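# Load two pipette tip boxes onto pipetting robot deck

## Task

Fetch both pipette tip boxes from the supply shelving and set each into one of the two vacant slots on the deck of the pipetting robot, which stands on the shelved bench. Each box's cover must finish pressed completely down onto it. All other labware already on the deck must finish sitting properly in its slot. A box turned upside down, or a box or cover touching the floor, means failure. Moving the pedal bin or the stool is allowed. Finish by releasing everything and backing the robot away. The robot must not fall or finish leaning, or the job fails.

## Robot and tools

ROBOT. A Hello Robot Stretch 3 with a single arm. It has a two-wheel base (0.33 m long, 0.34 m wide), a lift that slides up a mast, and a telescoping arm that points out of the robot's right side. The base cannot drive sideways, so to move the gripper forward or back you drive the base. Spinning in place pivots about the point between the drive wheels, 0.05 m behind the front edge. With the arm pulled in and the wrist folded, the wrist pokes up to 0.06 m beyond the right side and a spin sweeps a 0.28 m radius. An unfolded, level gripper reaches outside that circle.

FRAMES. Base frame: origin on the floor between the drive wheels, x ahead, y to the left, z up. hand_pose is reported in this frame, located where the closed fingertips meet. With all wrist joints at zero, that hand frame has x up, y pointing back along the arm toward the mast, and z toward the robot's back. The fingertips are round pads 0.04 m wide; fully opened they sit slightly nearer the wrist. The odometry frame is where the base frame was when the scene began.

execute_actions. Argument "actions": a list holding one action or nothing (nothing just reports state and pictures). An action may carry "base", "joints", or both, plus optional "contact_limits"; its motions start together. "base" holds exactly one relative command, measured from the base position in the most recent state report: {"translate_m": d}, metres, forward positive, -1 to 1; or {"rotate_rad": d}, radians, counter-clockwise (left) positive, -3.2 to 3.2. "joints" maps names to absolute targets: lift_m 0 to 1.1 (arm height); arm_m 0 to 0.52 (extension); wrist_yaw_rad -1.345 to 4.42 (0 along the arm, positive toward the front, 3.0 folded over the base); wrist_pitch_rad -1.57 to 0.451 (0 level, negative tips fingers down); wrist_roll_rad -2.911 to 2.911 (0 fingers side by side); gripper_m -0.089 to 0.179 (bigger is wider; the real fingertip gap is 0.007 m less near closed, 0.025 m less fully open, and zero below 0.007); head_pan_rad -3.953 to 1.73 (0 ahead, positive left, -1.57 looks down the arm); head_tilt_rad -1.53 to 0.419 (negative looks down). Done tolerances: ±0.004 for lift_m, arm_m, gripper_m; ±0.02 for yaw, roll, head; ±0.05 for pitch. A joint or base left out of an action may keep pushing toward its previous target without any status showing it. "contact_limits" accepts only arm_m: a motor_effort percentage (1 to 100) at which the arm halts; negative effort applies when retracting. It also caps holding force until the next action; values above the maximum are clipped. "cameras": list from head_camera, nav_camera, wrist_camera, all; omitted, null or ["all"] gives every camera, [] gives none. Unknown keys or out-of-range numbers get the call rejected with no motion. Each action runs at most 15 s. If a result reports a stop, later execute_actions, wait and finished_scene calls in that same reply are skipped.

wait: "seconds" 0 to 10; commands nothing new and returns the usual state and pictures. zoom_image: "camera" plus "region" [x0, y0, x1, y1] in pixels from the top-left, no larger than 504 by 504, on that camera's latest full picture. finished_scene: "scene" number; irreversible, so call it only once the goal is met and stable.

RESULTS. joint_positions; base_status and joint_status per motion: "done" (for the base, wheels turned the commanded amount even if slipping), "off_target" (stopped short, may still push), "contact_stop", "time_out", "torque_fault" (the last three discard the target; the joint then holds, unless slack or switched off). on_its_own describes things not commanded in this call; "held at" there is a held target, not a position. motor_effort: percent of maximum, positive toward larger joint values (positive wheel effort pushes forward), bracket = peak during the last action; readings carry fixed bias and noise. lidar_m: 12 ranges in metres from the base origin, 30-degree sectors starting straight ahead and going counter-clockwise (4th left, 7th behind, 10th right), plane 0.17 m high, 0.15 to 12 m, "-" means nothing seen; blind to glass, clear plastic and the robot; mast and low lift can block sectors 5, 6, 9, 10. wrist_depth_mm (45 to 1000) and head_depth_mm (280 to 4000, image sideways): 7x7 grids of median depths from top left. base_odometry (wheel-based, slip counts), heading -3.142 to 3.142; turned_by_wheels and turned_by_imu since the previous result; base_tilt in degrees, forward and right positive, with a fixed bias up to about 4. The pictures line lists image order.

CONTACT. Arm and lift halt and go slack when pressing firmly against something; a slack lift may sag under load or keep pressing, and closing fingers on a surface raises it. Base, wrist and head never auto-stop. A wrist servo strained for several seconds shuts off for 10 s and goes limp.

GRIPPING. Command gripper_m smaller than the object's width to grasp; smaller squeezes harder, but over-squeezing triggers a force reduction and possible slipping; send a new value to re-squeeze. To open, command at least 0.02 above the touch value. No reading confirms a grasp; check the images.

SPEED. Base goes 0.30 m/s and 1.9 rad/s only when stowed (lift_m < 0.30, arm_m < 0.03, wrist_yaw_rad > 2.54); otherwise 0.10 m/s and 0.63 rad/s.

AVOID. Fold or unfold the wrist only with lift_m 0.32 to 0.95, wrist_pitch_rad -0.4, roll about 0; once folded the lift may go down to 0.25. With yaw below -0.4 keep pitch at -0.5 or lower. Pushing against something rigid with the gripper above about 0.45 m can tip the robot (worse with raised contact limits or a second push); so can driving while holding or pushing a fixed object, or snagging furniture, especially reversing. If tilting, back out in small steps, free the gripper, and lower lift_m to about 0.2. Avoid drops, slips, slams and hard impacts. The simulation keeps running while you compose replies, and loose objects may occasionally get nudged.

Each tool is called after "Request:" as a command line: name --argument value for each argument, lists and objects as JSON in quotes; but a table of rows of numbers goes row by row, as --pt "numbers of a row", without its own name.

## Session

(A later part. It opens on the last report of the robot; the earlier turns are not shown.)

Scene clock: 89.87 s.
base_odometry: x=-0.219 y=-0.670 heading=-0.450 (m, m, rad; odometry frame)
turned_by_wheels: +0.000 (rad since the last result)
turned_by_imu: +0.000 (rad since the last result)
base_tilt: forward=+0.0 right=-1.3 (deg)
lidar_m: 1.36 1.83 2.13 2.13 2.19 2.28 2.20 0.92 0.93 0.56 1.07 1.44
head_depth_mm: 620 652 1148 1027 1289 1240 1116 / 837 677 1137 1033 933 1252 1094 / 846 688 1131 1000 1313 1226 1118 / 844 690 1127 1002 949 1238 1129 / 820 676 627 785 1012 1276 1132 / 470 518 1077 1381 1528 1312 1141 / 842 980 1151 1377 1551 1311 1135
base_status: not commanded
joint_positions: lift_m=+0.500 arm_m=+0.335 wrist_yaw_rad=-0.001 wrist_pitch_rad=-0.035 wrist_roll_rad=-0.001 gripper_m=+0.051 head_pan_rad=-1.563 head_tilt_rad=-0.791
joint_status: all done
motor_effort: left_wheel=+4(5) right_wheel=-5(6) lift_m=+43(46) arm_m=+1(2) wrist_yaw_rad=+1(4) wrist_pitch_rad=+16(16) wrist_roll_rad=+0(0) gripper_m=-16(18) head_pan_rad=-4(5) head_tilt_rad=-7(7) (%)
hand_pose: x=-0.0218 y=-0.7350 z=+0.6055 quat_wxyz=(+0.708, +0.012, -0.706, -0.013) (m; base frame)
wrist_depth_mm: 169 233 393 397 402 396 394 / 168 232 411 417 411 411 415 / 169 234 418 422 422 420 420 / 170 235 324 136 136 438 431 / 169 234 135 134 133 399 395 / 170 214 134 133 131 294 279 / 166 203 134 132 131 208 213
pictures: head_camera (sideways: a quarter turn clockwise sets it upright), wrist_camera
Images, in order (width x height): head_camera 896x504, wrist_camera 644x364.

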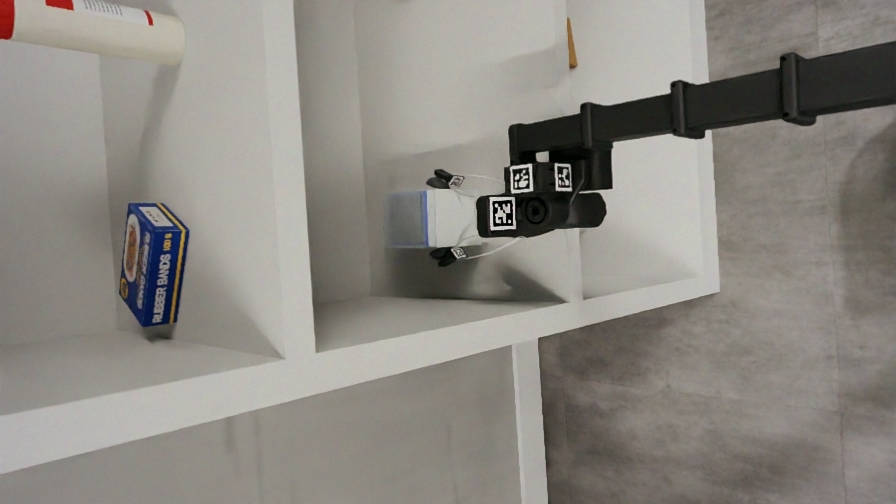

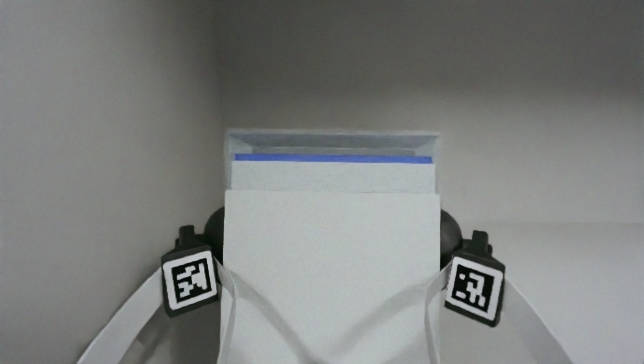

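Request:
execute_actions --actions '[{"joints":{"lift_m":0.466}}]' --cameras '[]'

Request:
execute_actions --actions '[{"joints":{"gripper_m":0.12}}]' --cameras '["wrist_camera"]'

Request:
execute_actions --actions '[{"joints":{"gripper_m":-0.01}}]' --cameras '["wrist_camera"]'

Request:
execute_actions --actions '[{"joints":{"lift_m":0.5}}]' --cameras '["wrist_camera"]'

Scene clock: 100.50 s.
base_odometry: x=-0.219 y=-0.670 heading=-0.450 (m, m, rad; odometry frame)
turned_by_wheels: +0.000 (rad since the last result)
turned_by_imu: -0.001 (rad since the last result)
base_tilt: forward=+0.0 right=-1.3 (deg)
lidar_m: 1.37 1.83 2.14 2.12 2.19 2.27 2.20 0.92 0.94 0.56 1.06 1.44
head_depth_mm: 622 649 1148 1032 1296 1236 1107 / 832 678 1145 1045 928 1227 1099 / 848 687 1146 994 - 1233 1114 / 845 688 1129 1010 952 1235 1130 / 821 676 627 785 1018 1274 1128 / 470 519 1077 1372 1531 1308 1141 / 844 984 1143 1373 1528 1314 1139
base_status: not commanded
joint_positions: lift_m=+0.466 arm_m=+0.335 wrist_yaw_rad=-0.001 wrist_pitch_rad=-0.013 wrist_roll_rad=-0.001 gripper_m=+0.051 head_pan_rad=-1.563 head_tilt_rad=-0.791
joint_status: all done
motor_effort: left_wheel=+4(4) right_wheel=-5(5) lift_m=+28(39) arm_m=+1(1) wrist_yaw_rad=+1(2) wrist_pitch_rad=+6(16) wrist_roll_rad=+0(0) gripper_m=-16(16) head_pan_rad=-5(4) head_tilt_rad=-6(6) (%)
hand_pose: x=-0.0218 y=-0.7357 z=+0.5776 quat_wxyz=(+0.708, +0.004, -0.706, -0.005) (m; base frame)
wrist_depth_mm: 168 233 403 401 406 402 399 / 169 233 408 417 414 415 407 / 169 231 400 420 420 419 421 / 169 234 130 128 127 437 427 / 169 235 132 130 129 331 334 / 169 207 135 134 133 242 225 / 162 169 142 138 137 167 171
pictures: none
No camera images: the call's "cameras" was empty. Leave "cameras" out to get every camera's image.

Scene clock: 101.70 s.
base_odometry: x=-0.219 y=-0.670 heading=-0.450 (m, m, rad; odometry frame)
turned_by_wheels: +0.000 (rad since the last result)
turned_by_imu: +0.000 (rad since the last result)
base_tilt: forward=+0.0 right=-1.3 (deg)
lidar_m: 1.36 1.84 2.13 2.12 2.20 2.28 2.19 0.92 0.93 0.56 1.06 1.44
head_depth_mm: 621 652 1142 1027 1295 1232 1109 / 835 679 1138 1046 934 1241 1096 / 845 686 1136 992 - 1230 1126 / 847 688 1133 1006 951 1230 1122 / 820 678 627 785 1011 1267 1135 / 470 518 1084 1384 1529 1305 1141 / 843 981 1154 1378 1541 1315 1136
base_status: not commanded
joint_positions: lift_m=+0.466 arm_m=+0.335 wrist_yaw_rad=-0.001 wrist_pitch_rad=-0.015 wrist_roll_rad=-0.001 gripper_m=+0.120 head_pan_rad=-1.563 head_tilt_rad=-0.791
joint_status: all done
motor_effort: left_wheel=+4(4) right_wheel=-5(5) lift_m=+29(29) arm_m=+1(1) wrist_yaw_rad=+1(2) wrist_pitch_rad=+7(7) wrist_roll_rad=+0(0) gripper_m=+0(86) head_pan_rad=-5(4) head_tilt_rad=-6(6) (%)
hand_pose: x=-0.0218 y=-0.7356 z=+0.5769 quat_wxyz=(+0.708, +0.005, -0.706, -0.006) (m; base frame)
wrist_depth_mm: 168 233 398 401 397 395 401 / 169 235 409 408 414 415 410 / 170 234 398 418 420 422 420 / 169 236 131 129 129 433 431 / 170 220 133 131 130 357 332 / 170 196 138 135 135 - 225 / 166 163 142 139 138 163 170
pictures: wrist_camera
Images, in order (width x height): wrist_camera 644x364.

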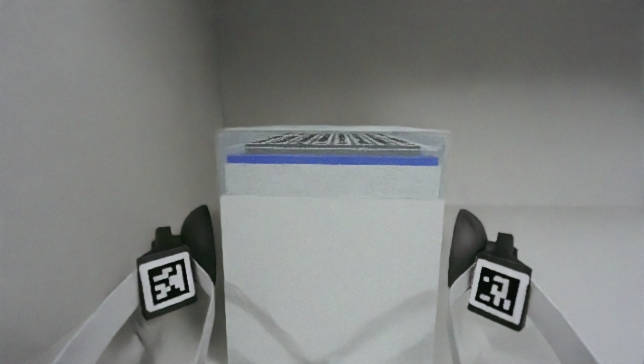

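Scene clock: 103.50 s.
base_odometry: x=-0.219 y=-0.670 heading=-0.450 (m, m, rad; odometry frame)
turned_by_wheels: +0.000 (rad since the last result)
turned_by_imu: +0.000 (rad since the last result)
base_tilt: forward=+0.0 right=-1.3 (deg)
lidar_m: 1.36 1.83 2.13 2.12 2.19 2.27 2.20 0.92 0.93 0.56 1.07 1.44
head_depth_mm: 619 653 1143 1034 1285 1234 1101 / 836 677 1142 1041 938 1234 1093 / 845 687 1138 993 - 1231 1120 / 842 688 1134 1003 950 1231 1131 / 822 677 626 784 1009 1268 1129 / 470 519 1075 1389 1526 1304 1142 / 839 981 1144 1381 1537 1315 1150
base_status: not commanded
joint_positions: lift_m=+0.466 arm_m=+0.335 wrist_yaw_rad=-0.001 wrist_pitch_rad=-0.015 wrist_roll_rad=-0.001 gripper_m=-0.008 head_pan_rad=-1.563 head_tilt_rad=-0.791
joint_status: all done
motor_effort: left_wheel=+4(4) right_wheel=-5(5) lift_m=+29(29) arm_m=+1(1) wrist_yaw_rad=+1(2) wrist_pitch_rad=+7(7) wrist_roll_rad=+0(0) gripper_m=-35(100) head_pan_rad=-4(5) head_tilt_rad=-6(6) (%)
hand_pose: x=-0.0217 y=-0.7356 z=+0.5769 quat_wxyz=(+0.708, +0.005, -0.706, -0.006) (m; base frame)
wrist_depth_mm: 168 233 394 398 402 399 398 / 167 232 409 406 409 409 405 / 169 233 401 412 424 423 424 / 170 234 130 128 127 433 425 / 169 237 132 130 129 326 329 / 169 206 136 133 132 237 224 / 160 167 141 138 138 163 170
pictures: wrist_camera
Images, in order (width x height): wrist_camera 644x364.

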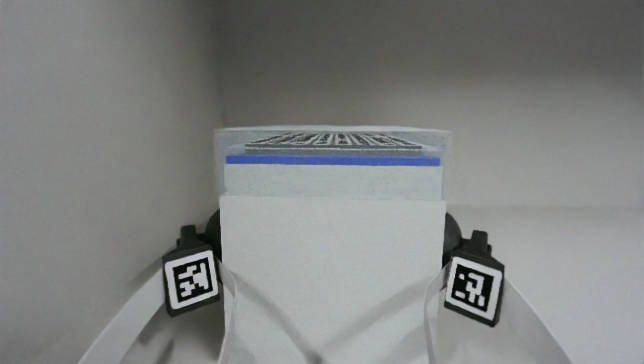

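Scene clock: 104.60 s.
base_odometry: x=-0.219 y=-0.670 heading=-0.450 (m, m, rad; odometry frame)
turned_by_wheels: +0.000 (rad since the last result)
turned_by_imu: +0.000 (rad since the last result)
base_tilt: forward=+0.0 right=-1.3 (deg)
lidar_m: 1.36 1.83 2.13 2.12 2.19 2.28 2.20 0.92 0.93 0.56 1.07 1.43
head_depth_mm: 622 652 1133 1027 1291 1233 1112 / 834 677 1143 1037 933 1245 1095 / 842 687 1144 991 1314 1226 1112 / 844 688 1137 1004 953 1239 1127 / 820 676 627 789 1011 1266 1131 / 471 519 1069 1387 1522 1301 1132 / 838 984 1145 1370 1545 1317 1145
base_status: not commanded
joint_positions: lift_m=+0.500 arm_m=+0.335 wrist_yaw_rad=-0.001 wrist_pitch_rad=-0.038 wrist_roll_rad=-0.001 gripper_m=-0.002 head_pan_rad=-1.563 head_tilt_rad=-0.791
joint_status: all done
on_its_own: gripper_m is held at -0.002, not at your -0.010, by its stall guard, which is still easing
motor_effort: left_wheel=+4(4) right_wheel=-4(5) lift_m=+44(45) arm_m=+1(1) wrist_yaw_rad=+2(1) wrist_pitch_rad=+17(17) wrist_roll_rad=+0(0) gripper_m=-11(36) head_pan_rad=-4(4) head_tilt_rad=-6(6) (%)
hand_pose: x=-0.0217 y=-0.7349 z=+0.6046 quat_wxyz=(+0.708, +0.013, -0.706, -0.014) (m; base frame)
wrist_depth_mm: 168 233 404 404 396 403 393 / 169 234 406 409 412 409 404 / 168 233 417 416 425 423 420 / 169 234 134 133 131 443 434 / 169 233 134 133 131 392 396 / 169 213 135 134 133 292 278 / 166 201 137 136 135 201 213
pictures: wrist_camera
Images, in order (width x height): wrist_camera 644x364.

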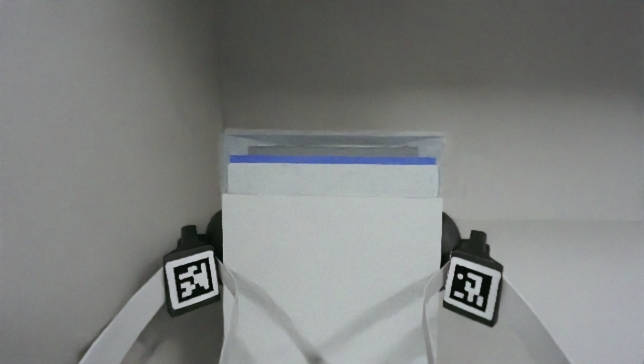

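Need a deeper grip and moderate squeeze.

Request:
execute_actions --actions '[{"joints":{"lift_m":0.468}}]' --cameras '[]'

Request:
execute_actions --actions '[{"joints":{"gripper_m":0.13}}]' --cameras '[]'

Request:
execute_actions --actions '[{"joints":{"arm_m":0.357,"lift_m":0.472}}]' --cameras '[]'

Request:
execute_actions --actions '[{"joints":{"gripper_m":0.025}}]' --cameras '["wrist_camera"]'

Request:
execute_actions --actions '[{"joints":{"lift_m":0.5}}]' --cameras '["wrist_camera"]'

Scene clock: 113.17 s.
base_odometry: x=-0.219 y=-0.670 heading=-0.450 (m, m, rad; odometry frame)
turned_by_wheels: +0.000 (rad since the last result)
turned_by_imu: -0.001 (rad since the last result)
base_tilt: forward=+0.0 right=-1.3 (deg)
lidar_m: 1.36 1.83 2.13 2.13 2.20 2.28 2.19 0.92 0.93 0.56 1.07 1.44
head_depth_mm: 621 653 1139 1029 1293 1239 1107 / 839 677 1143 1038 932 1242 1099 / 847 690 1139 994 - 1230 1122 / 846 688 1123 1007 957 1230 1126 / 816 677 626 786 1012 1271 1128 / 469 518 1074 1389 1520 1305 1135 / 841 980 1150 1362 1540 1313 1140
base_status: not commanded
joint_positions: lift_m=+0.468 arm_m=+0.335 wrist_yaw_rad=-0.001 wrist_pitch_rad=-0.021 wrist_roll_rad=-0.001 gripper_m=+0.033 head_pan_rad=-1.563 head_tilt_rad=-0.791
joint_status: all done
on_its_own: gripper_m is held at +0.032, not at your -0.010, by its stall guard, which is not easing now
motor_effort: left_wheel=+4(4) right_wheel=-5(5) lift_m=+29(38) arm_m=+1(1) wrist_yaw_rad=+1(1) wrist_pitch_rad=+10(17) wrist_roll_rad=+0(0) gripper_m=-22(21) head_pan_rad=-4(5) head_tilt_rad=-6(6) (%)
hand_pose: x=-0.0217 y=-0.7354 z=+0.5775 quat_wxyz=(+0.708, +0.007, -0.706, -0.008) (m; base frame)
wrist_depth_mm: 168 233 401 403 400 397 400 / 169 232 412 408 410 411 411 / 169 233 400 420 424 418 423 / 170 231 131 129 128 434 430 / 169 235 133 131 129 328 326 / 169 206 137 135 135 238 225 / 160 169 142 139 138 163 171
pictures: none
No camera images: the call's "cameras" was empty. Leave "cameras" out to get every camera's image.

Scene clock: 114.63 s.
base_odometry: x=-0.219 y=-0.670 heading=-0.450 (m, m, rad; odometry frame)
turned_by_wheels: +0.000 (rad since the last result)
turned_by_imu: +0.000 (rad since the last result)
base_tilt: forward=+0.0 right=-1.3 (deg)
lidar_m: 1.36 1.83 2.13 2.12 2.20 2.28 2.20 0.92 0.93 0.56 1.06 1.44
head_depth_mm: 619 653 1141 1031 1291 1237 1107 / 838 678 1138 1048 936 1248 1091 / 847 687 1138 1005 - 1234 1119 / 843 688 1134 1003 953 1238 1125 / 822 675 628 785 1010 1268 1134 / 470 519 1069 1381 1529 1307 1132 / 846 983 1149 1385 1527 1318 1142
base_status: not commanded
joint_positions: lift_m=+0.468 arm_m=+0.335 wrist_yaw_rad=-0.001 wrist_pitch_rad=-0.021 wrist_roll_rad=-0.001 gripper_m=+0.130 head_pan_rad=-1.563 head_tilt_rad=-0.791
joint_status: all done
motor_effort: left_wheel=+4(4) right_wheel=-4(5) lift_m=+29(29) arm_m=+1(1) wrist_yaw_rad=+1(2) wrist_pitch_rad=+10(9) wrist_roll_rad=+0(0) gripper_m=-1(87) head_pan_rad=-5(5) head_tilt_rad=-6(7) (%)
hand_pose: x=-0.0217 y=-0.7354 z=+0.5775 quat_wxyz=(+0.708, +0.007, -0.706, -0.008) (m; base frame)
wrist_depth_mm: 168 232 397 404 403 397 395 / 169 232 412 414 410 412 412 / 169 234 403 420 424 422 419 / 169 234 134 131 130 429 431 / 170 219 136 134 132 357 329 / 170 - 140 137 137 - 226 / - 168 145 143 141 171 171
pictures: none
No camera images: the call's "cameras" was empty. Leave "cameras" out to get every camera's image.

Scene clock: 115.70 s.
base_odometry: x=-0.219 y=-0.670 heading=-0.450 (m, m, rad; odometry frame)
turned_by_wheels: +0.000 (rad since the last result)
turned_by_imu: +0.000 (rad since the last result)
base_tilt: forward=+0.0 right=-1.3 (deg)
lidar_m: 1.37 1.84 2.13 2.12 2.19 2.28 2.19 0.92 0.94 0.56 1.07 1.44
head_depth_mm: 622 651 1143 1033 1287 1241 1104 / 833 681 1146 1036 936 1239 1090 / 848 689 1136 1002 1318 1230 1121 / 845 686 1127 1008 952 1233 1128 / 822 676 625 786 1014 1267 1133 / 471 519 1079 1385 1523 1306 1139 / 844 982 1143 1380 1546 1326 1148
base_status: not commanded
joint_positions: lift_m=+0.472 arm_m=+0.357 wrist_yaw_rad=-0.001 wrist_pitch_rad=-0.021 wrist_roll_rad=-0.001 gripper_m=+0.130 head_pan_rad=-1.563 head_tilt_rad=-0.791
joint_status: all done
motor_effort: left_wheel=+4(4) right_wheel=-5(4) lift_m=+43(44) arm_m=+1(2) wrist_yaw_rad=+1(1) wrist_pitch_rad=+9(9) wrist_roll_rad=+0(0) gripper_m=+1(0) head_pan_rad=-4(4) head_tilt_rad=-6(7) (%)
hand_pose: x=-0.0217 y=-0.7574 z=+0.5810 quat_wxyz=(+0.708, +0.007, -0.706, -0.008) (m; base frame)
wrist_depth_mm: 168 232 382 382 381 379 378 / 169 233 391 394 389 388 387 / 169 234 401 403 397 398 398 / 169 234 118 111 110 410 409 / 170 220 113 111 110 367 336 / 170 - 116 114 113 - 231 / - 173 119 117 116 177 176
pictures: none
No camera images: the call's "cameras" was empty. Leave "cameras" out to get every camera's image.

Scene clock: 117.23 s.
base_odometry: x=-0.219 y=-0.670 heading=-0.450 (m, m, rad; odometry frame)
turned_by_wheels: +0.000 (rad since the last result)
turned_by_imu: +0.000 (rad since the last result)
base_tilt: forward=+0.0 right=-1.3 (deg)
lidar_m: 1.36 1.83 2.13 2.12 2.20 2.27 2.20 0.92 0.93 0.56 1.06 1.44
head_depth_mm: 621 652 1138 1030 1294 1232 1102 / 836 679 1135 1043 940 1247 1092 / 849 688 1133 995 1323 1232 1111 / 847 686 1130 1009 951 1232 1122 / 822 677 626 785 1011 1270 1131 / 470 518 1079 1385 1516 1295 1133 / 844 983 1145 1376 1540 1313 1144
base_status: not commanded
joint_positions: lift_m=+0.472 arm_m=+0.357 wrist_yaw_rad=-0.001 wrist_pitch_rad=-0.021 wrist_roll_rad=-0.001 gripper_m=+0.026 head_pan_rad=-1.563 head_tilt_rad=-0.791
joint_status: all done
motor_effort: left_wheel=+4(4) right_wheel=-5(4) lift_m=+43(42) arm_m=+2(1) wrist_yaw_rad=+2(1) wrist_pitch_rad=+9(10) wrist_roll_rad=+0(0) gripper_m=-25(100) head_pan_rad=-4(5) head_tilt_rad=-7(7) (%)
hand_pose: x=-0.0217 y=-0.7574 z=+0.5810 quat_wxyz=(+0.708, +0.007, -0.706, -0.008) (m; base frame)
wrist_depth_mm: 168 234 380 381 380 381 374 / 169 234 390 399 388 394 385 / 169 234 397 396 399 401 396 / 170 236 135 127 126 409 416 / 171 235 130 128 127 339 336 / 170 208 134 132 130 240 233 / 167 174 141 136 136 176 177
pictures: wrist_camera
Images, in order (width x height): wrist_camera 644x364.

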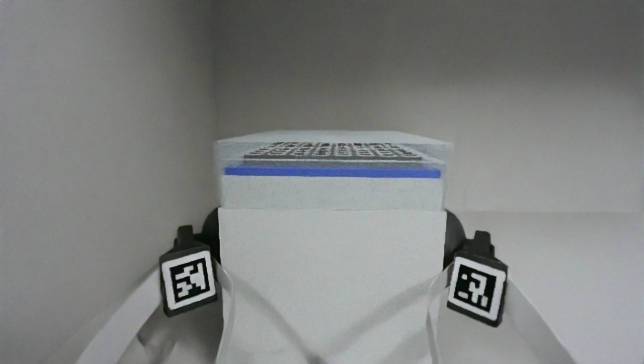

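Scene clock: 118.27 s.
base_odometry: x=-0.219 y=-0.670 heading=-0.450 (m, m, rad; odometry frame)
turned_by_wheels: +0.000 (rad since the last result)
turned_by_imu: +0.000 (rad since the last result)
base_tilt: forward=+0.1 right=-1.2 (deg)
lidar_m: 1.36 1.83 2.13 2.12 2.19 2.28 2.20 0.92 0.93 0.56 1.06 1.44
head_depth_mm: 624 651 1149 1031 1292 1240 1106 / 834 676 1142 1045 934 1246 1109 / 845 688 1137 1022 1326 1230 1115 / 843 689 1134 1006 953 1235 1128 / 818 674 627 784 1020 1256 1128 / 470 518 1074 1383 1529 1311 1136 / 841 982 1154 1369 1535 1315 1146
base_status: not commanded
joint_positions: lift_m=+0.500 arm_m=+0.357 wrist_yaw_rad=-0.001 wrist_pitch_rad=-0.037 wrist_roll_rad=-0.001 gripper_m=+0.030 head_pan_rad=-1.563 head_tilt_rad=-0.791
joint_status: all done
on_its_own: gripper_m is held at +0.031, not at your +0.025, by its stall guard, which is still easing
motor_effort: left_wheel=+3(3) right_wheel=-4(4) lift_m=+43(45) arm_m=+2(2) wrist_yaw_rad=+1(1) wrist_pitch_rad=+17(17) wrist_roll_rad=+0(0) gripper_m=-2(25) head_pan_rad=-5(4) head_tilt_rad=-6(6) (%)
hand_pose: x=-0.0217 y=-0.7569 z=+0.6048 quat_wxyz=(+0.708, +0.013, -0.706, -0.014) (m; base frame)
wrist_depth_mm: 168 233 374 379 375 377 375 / 169 235 388 394 393 387 389 / 170 235 400 404 404 399 403 / 170 235 325 135 135 412 407 / 170 235 134 133 131 395 394 / 171 214 134 132 132 292 278 / 166 203 134 133 132 202 214
pictures: wrist_camera
Images, in order (width x height): wrist_camera 644x364.

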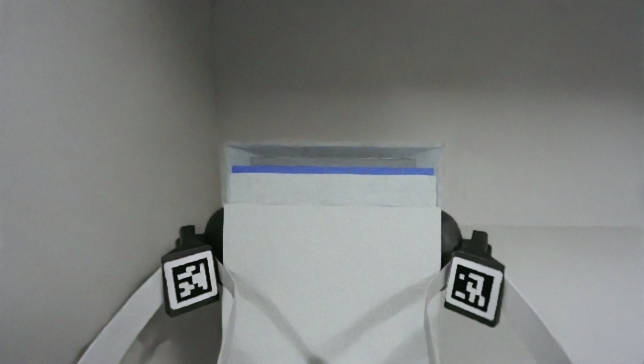

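Request:
execute_actions --actions '[{"joints":{"lift_m":0.53,"gripper_m":0.036}}]' --cameras '["wrist_camera","head_camera"]'

Scene clock: 124.63 s.
base_odometry: x=-0.219 y=-0.670 heading=-0.450 (m, m, rad; odometry frame)
turned_by_wheels: +0.000 (rad since the last result)
turned_by_imu: -0.001 (rad since the last result)
base_tilt: forward=+0.0 right=-1.3 (deg)
lidar_m: 1.36 1.83 2.13 2.12 2.20 2.28 2.20 0.92 0.93 0.56 1.06 1.44
head_depth_mm: 622 652 1146 1029 1293 1228 1102 / 835 676 1144 1041 1295 1225 1093 / 848 689 1137 1031 1334 1232 1126 / 840 688 1132 1029 951 1239 1116 / 822 677 625 787 1022 1271 1136 / 471 519 1078 1388 1517 1308 1139 / 844 985 1146 1380 1534 1310 1147
base_status: not commanded
joint_positions: lift_m=+0.530 arm_m=+0.357 wrist_yaw_rad=-0.001 wrist_pitch_rad=-0.039 wrist_roll_rad=-0.001 gripper_m=+0.037 head_pan_rad=-1.563 head_tilt_rad=-0.791
joint_status: all done
motor_effort: left_wheel=+3(3) right_wheel=-4(4) lift_m=+44(45) arm_m=+2(1) wrist_yaw_rad=+1(1) wrist_pitch_rad=+18(18) wrist_roll_rad=+0(0) gripper_m=-20(22) head_pan_rad=-5(4) head_tilt_rad=-6(6) (%)
hand_pose: x=-0.0217 y=-0.7568 z=+0.6343 quat_wxyz=(+0.708, +0.014, -0.706, -0.015) (m; base frame)
wrist_depth_mm: 168 232 379 379 373 376 378 / 169 233 387 394 391 388 387 / 170 235 399 403 404 393 403 / 169 235 325 135 134 410 417 / 170 235 134 133 132 419 426 / 170 213 134 133 132 353 331 / 167 243 134 133 132 249 257
pictures: head_camera (sideways: a quarter turn clockwise sets it upright), wrist_camera
Images, in order (width x height): head_camera 896x504, wrist_camera 644x364.

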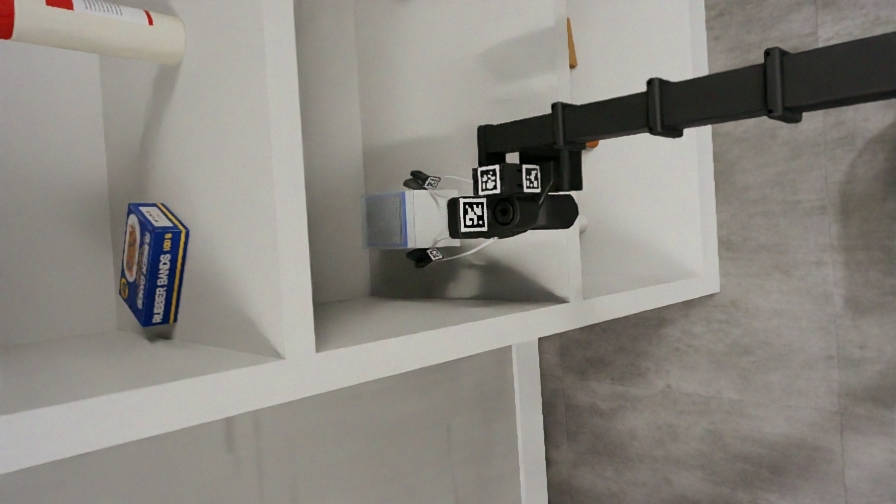

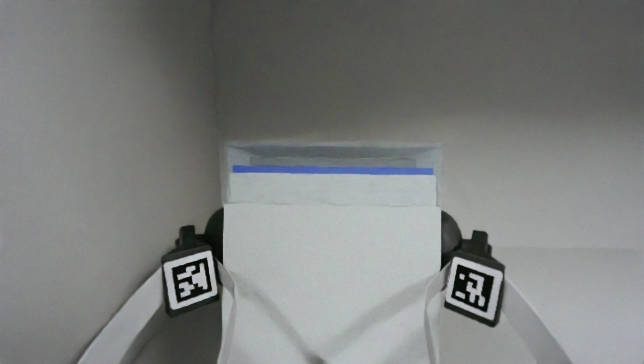

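Request:
execute_actions --actions '[{"joints":{"arm_m":0.0}}]' --cameras '[]'

Request:
execute_actions --actions '[{"base":{"rotate_rad":0.86}}]' --cameras '[]'

Request:
execute_actions --actions '[{"base":{"translate_m":1.0},"joints":{"lift_m":0.95,"head_tilt_rad":-0.6}}]' --cameras '[]'

Request:
execute_actions --actions '[{"base":{"translate_m":0.23}}]' --cameras '[]'

Request:
execute_actions --actions '[{"base":{"rotate_rad":0.73}}]'

Scene clock: 144.27 s.
base_odometry: x=-0.219 y=-0.670 heading=-0.450 (m, m, rad; odometry frame)
turned_by_wheels: +0.000 (rad since the last result)
turned_by_imu: -0.001 (rad since the last result)
base_tilt: forward=+0.0 right=-1.3 (deg)
lidar_m: 1.36 1.83 2.13 2.13 2.19 2.27 2.19 0.92 0.94 0.56 1.07 1.43
head_depth_mm: 623 652 1148 1031 1296 1236 1130 / 836 676 1144 1043 1303 1242 1154 / 849 691 1138 1046 741 1226 - / 846 688 1124 1056 917 1231 1122 / 821 674 624 786 1015 1268 1128 / 470 519 1074 1381 1532 1304 1135 / 843 981 1151 1379 1528 1312 1146
base_status: not commanded
joint_positions: lift_m=+0.530 arm_m=+0.003 wrist_yaw_rad=-0.001 wrist_pitch_rad=-0.040 wrist_roll_rad=-0.001 gripper_m=+0.037 head_pan_rad=-1.563 head_tilt_rad=-0.791
joint_status: all done
joint sent to its limit — the command would take arm_m past its lower limit, so that joint was sent only as far as its limit.
motor_effort: left_wheel=+4(3) right_wheel=-4(4) lift_m=+44(44) arm_m=-4(4) wrist_yaw_rad=+1(1) wrist_pitch_rad=+18(18) wrist_roll_rad=+0(0) gripper_m=-20(20) head_pan_rad=-5(4) head_tilt_rad=-6(6) (%)
hand_pose: x=-0.0217 y=-0.4033 z=+0.6342 quat_wxyz=(+0.708, +0.014, -0.706, -0.015) (m; base frame)
wrist_depth_mm: 732 292 433 694 709 689 688 / 737 737 434 733 721 725 717 / 781 776 443 749 742 730 726 / 799 792 317 135 134 761 722 / 808 818 134 133 132 474 479 / 857 838 134 133 132 357 337 / 876 856 134 133 132 849 824
pictures: none
No camera images: the call's "cameras" was empty. Leave "cameras" out to get every camera's image.

Scene clock: 146.57 s.
base_odometry: x=-0.219 y=-0.670 heading=+0.410 (m, m, rad; odometry frame)
turned_by_wheels: +0.860 (rad since the last result)
turned_by_imu: +0.847 (rad since the last result)
base_tilt: forward=+0.0 right=-1.3 (deg)
lidar_m: 2.14 2.12 2.13 2.54 2.20 1.87 0.92 0.79 0.56 1.24 2.13 1.36
head_depth_mm: 987 1096 1235 1424 1461 1237 1118 / 1079 1212 1379 1618 1495 1268 1157 / 1181 1355 1543 1724 741 1251 - / 1314 1507 1812 1822 1500 1265 1125 / 1461 1725 2070 1826 1516 1298 1130 / 1665 2023 2225 1861 1531 1303 1136 / 1903 2137 2264 1852 1532 1316 1152
base_status: done
joint_positions: lift_m=+0.530 arm_m=+0.003 wrist_yaw_rad=-0.001 wrist_pitch_rad=-0.040 wrist_roll_rad=-0.001 gripper_m=+0.037 head_pan_rad=-1.563 head_tilt_rad=-0.791
joint_status: not commanded
motor_effort: left_wheel=-3(7) right_wheel=+4(9) lift_m=+44(44) arm_m=-4(4) wrist_yaw_rad=+1(0) wrist_pitch_rad=+18(18) wrist_roll_rad=+0(0) gripper_m=-21(20) head_pan_rad=-4(5) head_tilt_rad=-6(6) (%)
hand_pose: x=-0.0217 y=-0.4033 z=+0.6342 quat_wxyz=(+0.708, +0.014, -0.706, -0.015) (m; base frame)
wrist_depth_mm: - - - - 932 754 638 / - - - - 945 775 638 / - - - - 983 764 648 / - - - 136 134 793 666 / - - 134 133 132 819 682 / - - 134 134 132 786 682 / - - 134 133 132 888 700
pictures: none
No camera images: the call's "cameras" was empty. Leave "cameras" out to get every camera's image.

Scene clock: 157.53 s.
base_odometry: x=+0.698 y=-0.272 heading=+0.410 (m, m, rad; odometry frame)
turned_by_wheels: +0.000 (rad since the last result)
turned_by_imu: +0.000 (rad since the last result)
base_tilt: forward=-0.1 right=-1.3 (deg)
lidar_m: 1.08 1.99 1.45 1.66 2.84 2.86 1.74 1.40 1.78 0.84 1.34 0.89
head_depth_mm: 1672 1821 2002 2131 - - - / 1816 2004 2201 2117 1775 - - / 1812 2024 2189 388 - - - / 1652 1811 1910 395 1187 1363 1197 / 1520 1659 972 1057 1711 1431 1210 / 1399 1526 983 1598 1728 1442 1222 / 1308 1387 994 775 1701 1465 1222
base_status: done
joint_positions: lift_m=+0.950 arm_m=+0.003 wrist_yaw_rad=-0.001 wrist_pitch_rad=-0.040 wrist_roll_rad=-0.001 gripper_m=+0.037 head_pan_rad=-1.563 head_tilt_rad=-0.606
joint_status: all done
motor_effort: left_wheel=-4(6) right_wheel=+4(9) lift_m=+44(47) arm_m=-4(4) wrist_yaw_rad=+1(1) wrist_pitch_rad=+18(18) wrist_roll_rad=+0(0) gripper_m=-21(21) head_pan_rad=-5(4) head_tilt_rad=+4(25) (%)
hand_pose: x=-0.0217 y=-0.4033 z=+1.0540 quat_wxyz=(+0.708, +0.014, -0.706, -0.015) (m; base frame)
wrist_depth_mm: 919 910 - - - - - / - - - - - - - / - - - - - - - / 936 - 749 136 135 - - / 579 582 134 133 132 - - / 429 467 134 133 132 - - / - - 134 133 132 - -
pictures: none
No camera images: the call's "cameras" was empty. Leave "cameras" out to get every camera's image.

Scene clock: 160.80 s.
base_odometry: x=+0.909 y=-0.180 heading=+0.410 (m, m, rad; odometry frame)
turned_by_wheels: +0.000 (rad since the last result)
turned_by_imu: +0.000 (rad since the last result)
base_tilt: forward=+0.0 right=-1.3 (deg)
lidar_m: 0.91 1.82 1.34 1.45 2.99 3.01 1.96 1.62 1.95 0.85 1.19 0.69
head_depth_mm: 1831 1997 2187 2197 - - - / 1795 2018 2237 2116 1779 - - / 1611 1797 931 387 - - - / 1478 1621 949 396 1717 1391 1209 / 1355 1489 964 737 1709 1438 1214 / 1217 1304 986 683 1654 1441 1211 / 1153 1244 837 691 1480 1470 1230
base_status: done
joint_positions: lift_m=+0.950 arm_m=+0.003 wrist_yaw_rad=-0.001 wrist_pitch_rad=-0.040 wrist_roll_rad=-0.001 gripper_m=+0.037 head_pan_rad=-1.563 head_tilt_rad=-0.606
joint_status: not commanded
motor_effort: left_wheel=-4(5) right_wheel=+4(9) lift_m=+43(44) arm_m=-4(4) wrist_yaw_rad=+1(1) wrist_pitch_rad=+18(18) wrist_roll_rad=+0(0) gripper_m=-20(20) head_pan_rad=-4(4) head_tilt_rad=+4(4) (%)
hand_pose: x=-0.0217 y=-0.4033 z=+1.0540 quat_wxyz=(+0.708, +0.014, -0.706, -0.015) (m; base frame)
wrist_depth_mm: 391 737 915 - - - - / 445 - - - - - - / 475 943 - - - - - / 492 540 750 135 134 - - / 497 535 135 133 132 - - / 393 414 134 134 132 - - / 314 350 134 133 132 - -
pictures: none
No camera images: the call's "cameras" was empty. Leave "cameras" out to get every camera's image.

Scene clock: 162.93 s.
base_odometry: x=+0.909 y=-0.180 heading=+1.139 (m, m, rad; odometry frame)
turned_by_wheels: +0.730 (rad since the last result)
turned_by_imu: +0.719 (rad since the last result)
base_tilt: forward=+0.0 right=-1.3 (deg)
lidar_m: 1.82 1.34 1.71 2.99 2.14 1.62 1.94 0.85 1.23 0.69 0.86 0.91
head_depth_mm: 559 694 767 649 - - - / 1058 768 797 626 1570 - - / 1085 1184 934 387 - - - / 1083 1185 950 395 1577 1395 1208 / 1083 1202 905 646 1029 1367 1214 / 1077 1202 787 649 976 1452 1226 / 1085 1193 794 648 1022 1416 1232
base_status: done
joint_positions: lift_m=+0.950 arm_m=+0.003 wrist_yaw_rad=-0.001 wrist_pitch_rad=-0.040 wrist_roll_rad=-0.001 gripper_m=+0.037 head_pan_rad=-1.563 head_tilt_rad=-0.606
joint_status: not commanded
motor_effort: left_wheel=-3(7) right_wheel=+4(9) lift_m=+44(44) arm_m=-4(4) wrist_yaw_rad=+2(1) wrist_pitch_rad=+18(18) wrist_roll_rad=+0(0) gripper_m=-21(20) head_pan_rad=-4(5) head_tilt_rad=+4(4) (%)
hand_pose: x=-0.0217 y=-0.4033 z=+1.0540 quat_wxyz=(+0.708, +0.014, -0.706, -0.015) (m; base frame)
wrist_depth_mm: 866 906 915 893 725 404 803 / - - - - - 449 - / - - 953 - 574 522 - / - 583 538 135 135 541 - / 541 433 135 133 132 545 597 / 374 375 134 133 132 422 417 / 315 314 134 133 132 312 318
pictures: head_camera (sideways: a quarter turn clockwise sets it upright), nav_camera (sideways: a quarter turn counterclockwise sets it upright), wrist_camera
Images, in order (width x height): head_camera 896x504, nav_camera 672x504, wrist_camera 644x364.

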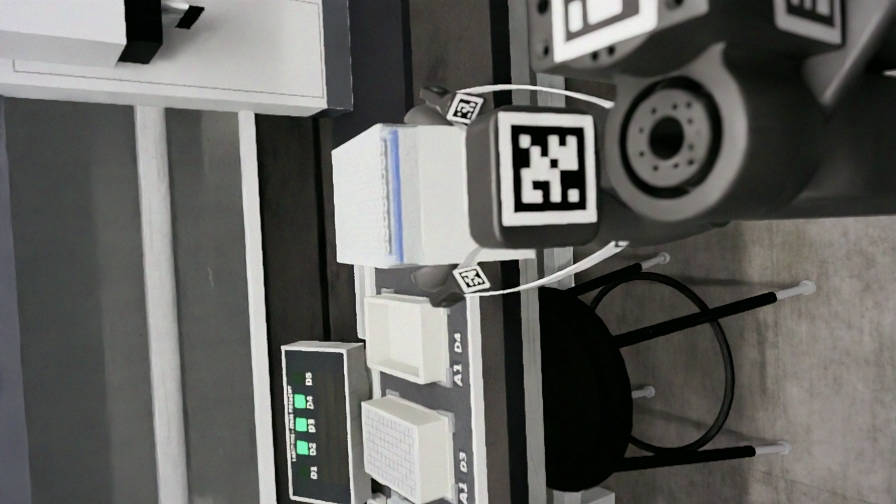

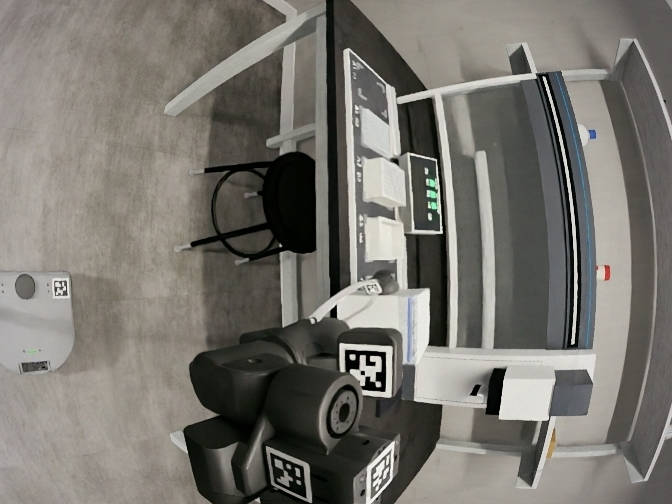

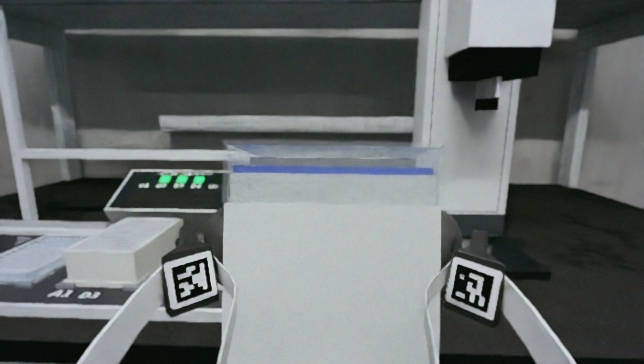

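Request:
execute_actions --actions '[{"base":{"translate_m":0.02},"joints":{"arm_m":0.27,"lift_m":0.905,"wrist_pitch_rad":0.1}}]' --cameras '["wrist_camera","head_camera"]'

Request:
zoom_image --camera "head_camera" --region '[250,100,550,400]'

Scene clock: 174.93 s.
base_odometry: x=+0.917 y=-0.162 heading=+1.139 (m, m, rad; odometry frame)
turned_by_wheels: +0.000 (rad since the last result)
turned_by_imu: -0.001 (rad since the last result)
base_tilt: forward=+0.0 right=-1.3 (deg)
lidar_m: 1.80 1.33 1.69 2.99 2.15 1.64 1.96 0.86 1.23 0.69 0.84 0.89
head_depth_mm: 596 694 770 - 1611 1395 1181 / 1073 1090 977 - 1588 1404 1193 / 1087 1187 1054 - 1634 1425 1197 / 1082 1182 755 634 1607 1406 1208 / 1085 1199 808 646 1010 1371 1215 / 1079 1195 789 646 979 1439 1218 / 1075 1198 792 647 1052 1412 1225
base_status: done
joint_positions: lift_m=+0.905 arm_m=+0.270 wrist_yaw_rad=-0.001 wrist_pitch_rad=+0.052 wrist_roll_rad=-0.001 gripper_m=+0.037 head_pan_rad=-1.563 head_tilt_rad=-0.606
joint_status: all done
motor_effort: left_wheel=-3(6) right_wheel=+4(9) lift_m=+31(39) arm_m=+2(2) wrist_yaw_rad=+1(1) wrist_pitch_rad=+21(24) wrist_roll_rad=+0(0) gripper_m=-21(20) head_pan_rad=-5(4) head_tilt_rad=+4(4) (%)
hand_pose: x=-0.0216 y=-0.6718 z=+1.0331 quat_wxyz=(+0.707, -0.018, -0.706, +0.018) (m; base frame)
wrist_depth_mm: 779 764 763 763 756 317 254 / 776 770 773 785 771 316 260 / 796 801 789 785 767 314 263 / 801 811 814 141 142 311 269 / 311 309 138 136 135 301 271 / 265 273 134 133 132 277 278 / 275 221 132 130 129 268 278
pictures: head_camera (sideways: a quarter turn clockwise sets it upright), wrist_camera
Images, in order (width x height): head_camera 896x504, wrist_camera 644x364.

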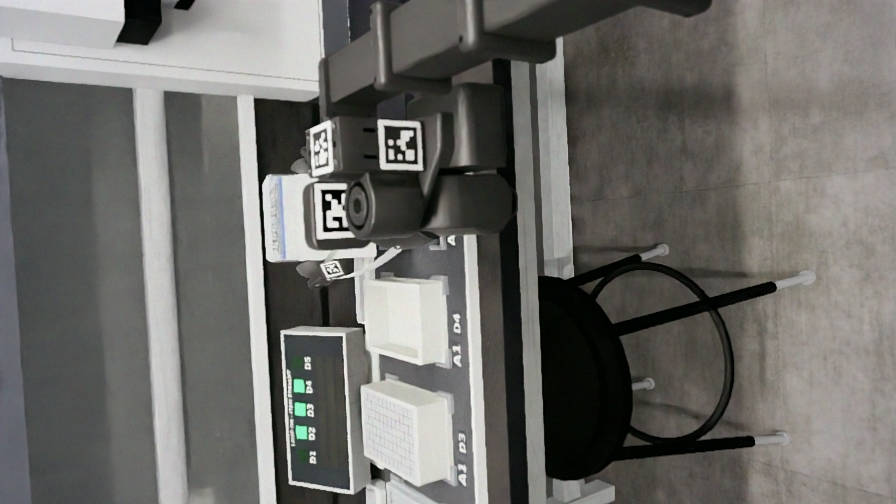

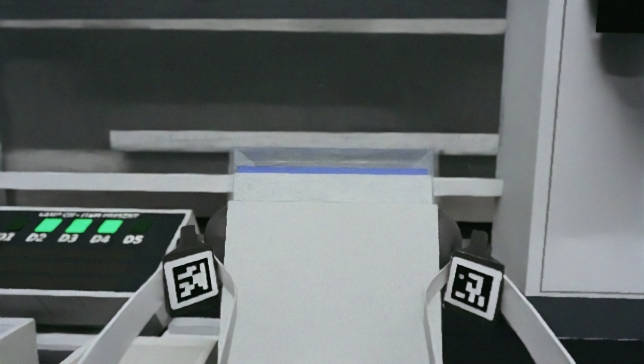

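Region (250, 100, 550, 400) of head_camera's 896x504 image, scaled by 1.680, with more detail than that image has.

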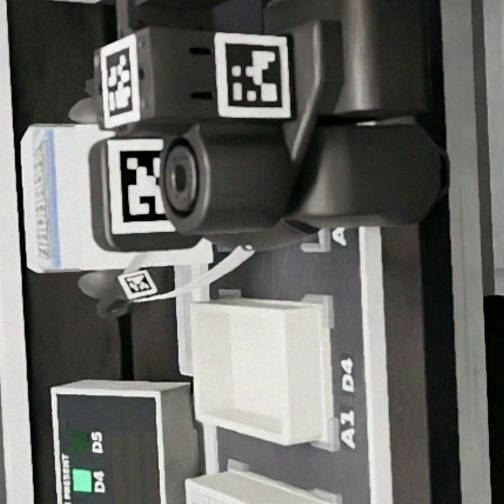

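Request:
execute_actions --actions '[{"base":{"translate_m":-0.012},"joints":{"lift_m":0.89,"wrist_pitch_rad":0.0}}]' --cameras '["wrist_camera","head_camera"]'

Request:
zoom_image --camera "head_camera" --region '[280,150,530,400]'

Scene clock: 183.23 s.
base_odometry: x=+0.912 y=-0.173 heading=+1.139 (m, m, rad; odometry frame)
turned_by_wheels: +0.000 (rad since the last result)
turned_by_imu: +0.000 (rad since the last result)
base_tilt: forward=+0.0 right=-1.3 (deg)
lidar_m: 1.81 1.34 1.71 3.00 2.15 1.63 1.95 0.85 1.24 0.69 0.85 0.90
head_depth_mm: 564 696 766 - 1622 1392 1186 / 1055 1076 823 - 1586 1408 1196 / 1086 1191 992 - 1651 1407 1198 / 1084 1187 988 627 1635 1433 1205 / 1088 1199 805 644 1028 1400 1206 / 1083 1197 789 647 974 1445 1208 / 1081 1193 794 646 1025 1422 1223
base_status: done
joint_positions: lift_m=+0.890 arm_m=+0.270 wrist_yaw_rad=+0.007 wrist_pitch_rad=+0.001 wrist_roll_rad=-0.001 gripper_m=+0.037 head_pan_rad=-1.563 head_tilt_rad=-0.606
joint_status: all done
motor_effort: left_wheel=+0(8) right_wheel=-3(4) lift_m=+26(30) arm_m=+2(2) wrist_yaw_rad=-9(9) wrist_pitch_rad=+0(21) wrist_roll_rad=+0(0) gripper_m=-21(21) head_pan_rad=-4(4) head_tilt_rad=+3(4) (%)
hand_pose: x=-0.0195 y=-0.6710 z=+1.0051 quat_wxyz=(+0.708, +0.003, -0.707, +0.003) (m; base frame)
wrist_depth_mm: 761 739 750 743 762 304 247 / 785 797 784 793 771 297 253 / 799 712 701 692 692 301 259 / 329 327 667 140 140 296 267 / 273 282 137 136 135 286 273 / 278 269 134 133 132 280 276 / 199 209 132 131 131 225 231
pictures: head_camera (sideways: a quarter turn clockwise sets it upright), wrist_camera
Images, in order (width x height): head_camera 896x504, wrist_camera 644x364.

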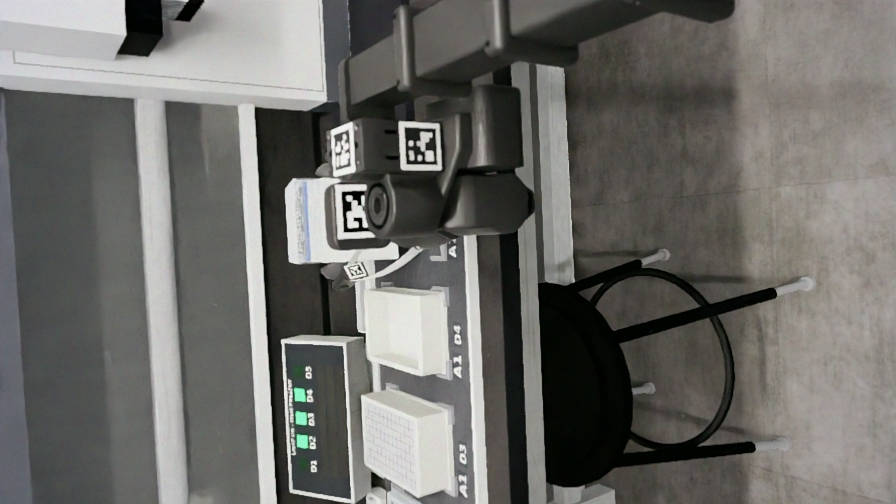

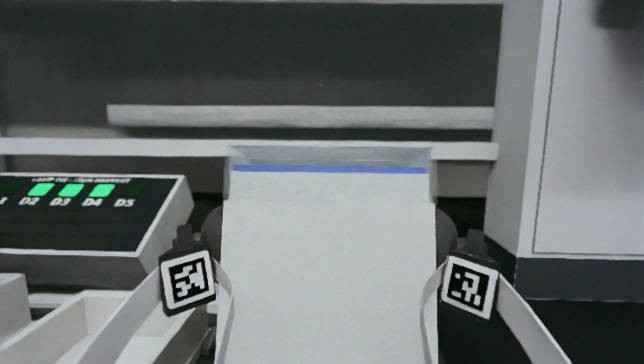

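Region (280, 150, 530, 400) of head_camera's 896x504 image, scaled by 2.016, with more detail than that image has.

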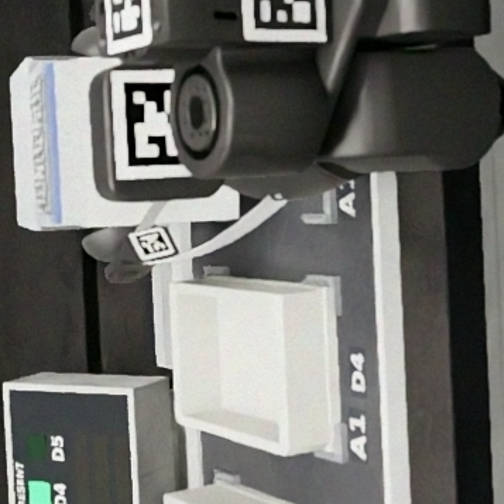

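Request:
execute_actions --actions '[{"joints":{"lift_m":0.905}}]' --cameras '[]'

Request:
execute_actions --actions '[{"joints":{"arm_m":0.245}}]' --cameras '[]'

Request:
execute_actions --actions '[{"joints":{"lift_m":0.885}}]' --cameras '["wrist_camera","head_camera"]'

Request:
zoom_image --camera "head_camera" --region '[280,150,530,400]'

Scene clock: 194.03 s.
base_odometry: x=+0.912 y=-0.173 heading=+1.139 (m, m, rad; odometry frame)
turned_by_wheels: +0.000 (rad since the last result)
turned_by_imu: -0.001 (rad since the last result)
base_tilt: forward=+0.0 right=-1.3 (deg)
lidar_m: 1.81 1.34 1.70 3.00 2.15 1.62 1.95 0.85 1.23 0.69 0.85 0.90
head_depth_mm: 564 694 770 - 1605 1394 1179 / 1057 1074 823 - 1579 1408 1193 / 1085 1186 1062 - 1628 1420 1202 / 1083 1179 1013 647 1637 1426 1206 / 1080 1203 810 646 1025 1393 1204 / 1080 1209 789 646 982 1443 1217 / 1080 1199 795 647 1026 1412 1229
base_status: not commanded
joint_positions: lift_m=+0.905 arm_m=+0.270 wrist_yaw_rad=+0.003 wrist_pitch_rad=-0.034 wrist_roll_rad=-0.001 gripper_m=+0.037 head_pan_rad=-1.563 head_tilt_rad=-0.606
joint_status: all done
motor_effort: left_wheel=-2(2) right_wheel=+2(3) lift_m=+44(45) arm_m=+2(2) wrist_yaw_rad=-4(10) wrist_pitch_rad=+15(16) wrist_roll_rad=+0(0) gripper_m=-20(21) head_pan_rad=-5(5) head_tilt_rad=+4(3) (%)
hand_pose: x=-0.0208 y=-0.6700 z=+1.0106 quat_wxyz=(+0.708, +0.013, -0.706, -0.011) (m; base frame)
wrist_depth_mm: 760 744 738 742 736 297 246 / 779 765 756 757 747 294 251 / 773 712 701 688 681 292 261 / 322 327 614 141 141 291 266 / 275 284 138 135 135 284 274 / 280 268 135 133 132 284 281 / 211 214 133 131 130 223 235
pictures: none
No camera images: the call's "cameras" was empty. Leave "cameras" out to get every camera's image.

Scene clock: 195.17 s.
base_odometry: x=+0.912 y=-0.173 heading=+1.139 (m, m, rad; odometry frame)
turned_by_wheels: +0.000 (rad since the last result)
turned_by_imu: +0.000 (rad since the last result)
base_tilt: forward=+0.0 right=-1.3 (deg)
lidar_m: 1.81 1.34 1.70 2.99 2.15 1.62 1.94 0.85 1.23 0.69 0.85 0.90
head_depth_mm: 565 695 767 - 1601 1396 1176 / 1059 1071 817 - 1606 1414 1188 / 1082 1187 1019 - 1630 1416 1205 / 1084 1186 957 623 1657 1419 1213 / 1079 1206 806 646 1030 1405 1213 / 1085 1196 788 647 983 1455 1225 / 1078 1201 795 645 1023 1423 1232
base_status: not commanded
joint_positions: lift_m=+0.905 arm_m=+0.245 wrist_yaw_rad=+0.002 wrist_pitch_rad=-0.034 wrist_roll_rad=-0.001 gripper_m=+0.037 head_pan_rad=-1.563 head_tilt_rad=-0.606
joint_status: all done
motor_effort: left_wheel=-2(2) right_wheel=+2(2) lift_m=+44(43) arm_m=-4(4) wrist_yaw_rad=-3(3) wrist_pitch_rad=+15(15) wrist_roll_rad=+0(0) gripper_m=-21(21) head_pan_rad=-5(5) head_tilt_rad=+4(4) (%)
hand_pose: x=-0.0208 y=-0.6455 z=+1.0106 quat_wxyz=(+0.708, +0.013, -0.706, -0.012) (m; base frame)
wrist_depth_mm: 780 760 771 758 758 294 266 / 800 792 781 775 784 295 275 / 815 821 716 730 723 290 283 / 339 339 353 138 139 293 293 / 298 297 136 135 134 301 299 / 248 271 135 134 133 308 305 / 212 214 133 132 132 230 235
pictures: none
No camera images: the call's "cameras" was empty. Leave "cameras" out to get every camera's image.

Scene clock: 196.10 s.
base_odometry: x=+0.912 y=-0.173 heading=+1.139 (m, m, rad; odometry frame)
turned_by_wheels: +0.000 (rad since the last result)
turned_by_imu: +0.000 (rad since the last result)
base_tilt: forward=+0.0 right=-1.3 (deg)
lidar_m: 1.81 1.34 1.70 2.99 2.15 1.62 1.95 0.86 1.23 0.69 0.85 0.90
head_depth_mm: 565 696 766 - 1576 1400 1189 / 1054 1077 811 - 1620 1403 1187 / 1083 1185 990 - 1646 1414 1203 / 1086 1185 955 625 1638 1431 1204 / 1080 1205 811 646 1022 1409 1213 / 1080 1196 789 646 981 1440 1223 / 1080 1195 794 648 1020 1421 1219
base_status: not commanded
joint_positions: lift_m=+0.885 arm_m=+0.245 wrist_yaw_rad=+0.002 wrist_pitch_rad=-0.030 wrist_roll_rad=-0.001 gripper_m=+0.037 head_pan_rad=-1.563 head_tilt_rad=-0.606
joint_status: all done
motor_effort: left_wheel=-2(2) right_wheel=+2(2) lift_m=+30(39) arm_m=-4(4) wrist_yaw_rad=-3(3) wrist_pitch_rad=+13(15) wrist_roll_rad=+0(0) gripper_m=-20(21) head_pan_rad=-4(4) head_tilt_rad=+4(4) (%)
hand_pose: x=-0.0208 y=-0.6457 z=+0.9922 quat_wxyz=(+0.708, +0.012, -0.706, -0.010) (m; base frame)
wrist_depth_mm: 790 765 780 754 782 295 266 / 798 781 777 803 770 295 276 / 801 724 803 805 809 293 284 / 319 318 353 134 132 294 288 / 287 289 134 133 132 302 298 / 224 240 136 134 134 289 272 / 193 173 138 136 136 197 208
pictures: head_camera (sideways: a quarter turn clockwise sets it upright), wrist_camera
Images, in order (width x height): head_camera 896x504, wrist_camera 644x364.

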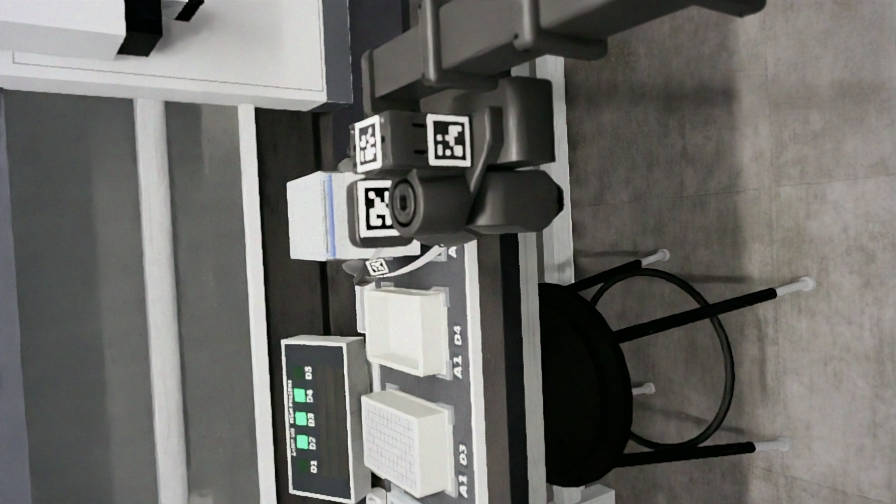

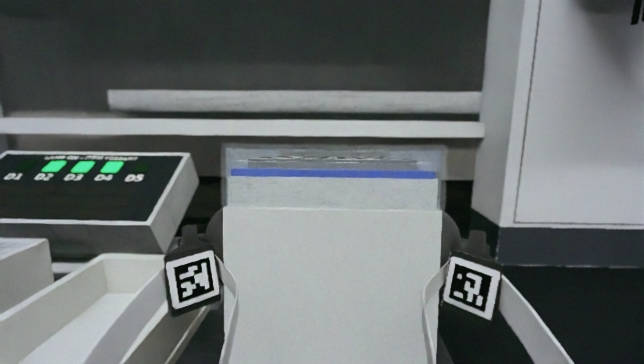

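Region (280, 150, 530, 400) of head_camera's 896x504 image, scaled by 2.016, with more detail than that image has.

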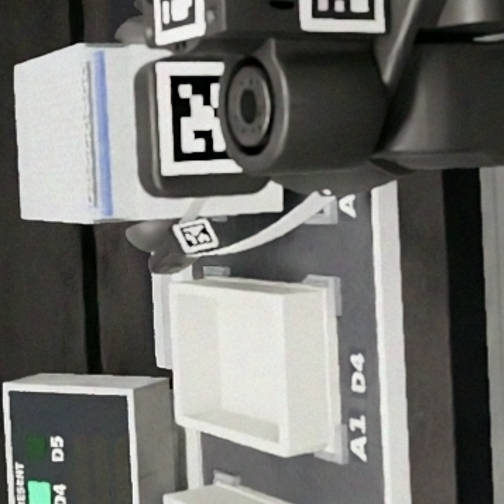

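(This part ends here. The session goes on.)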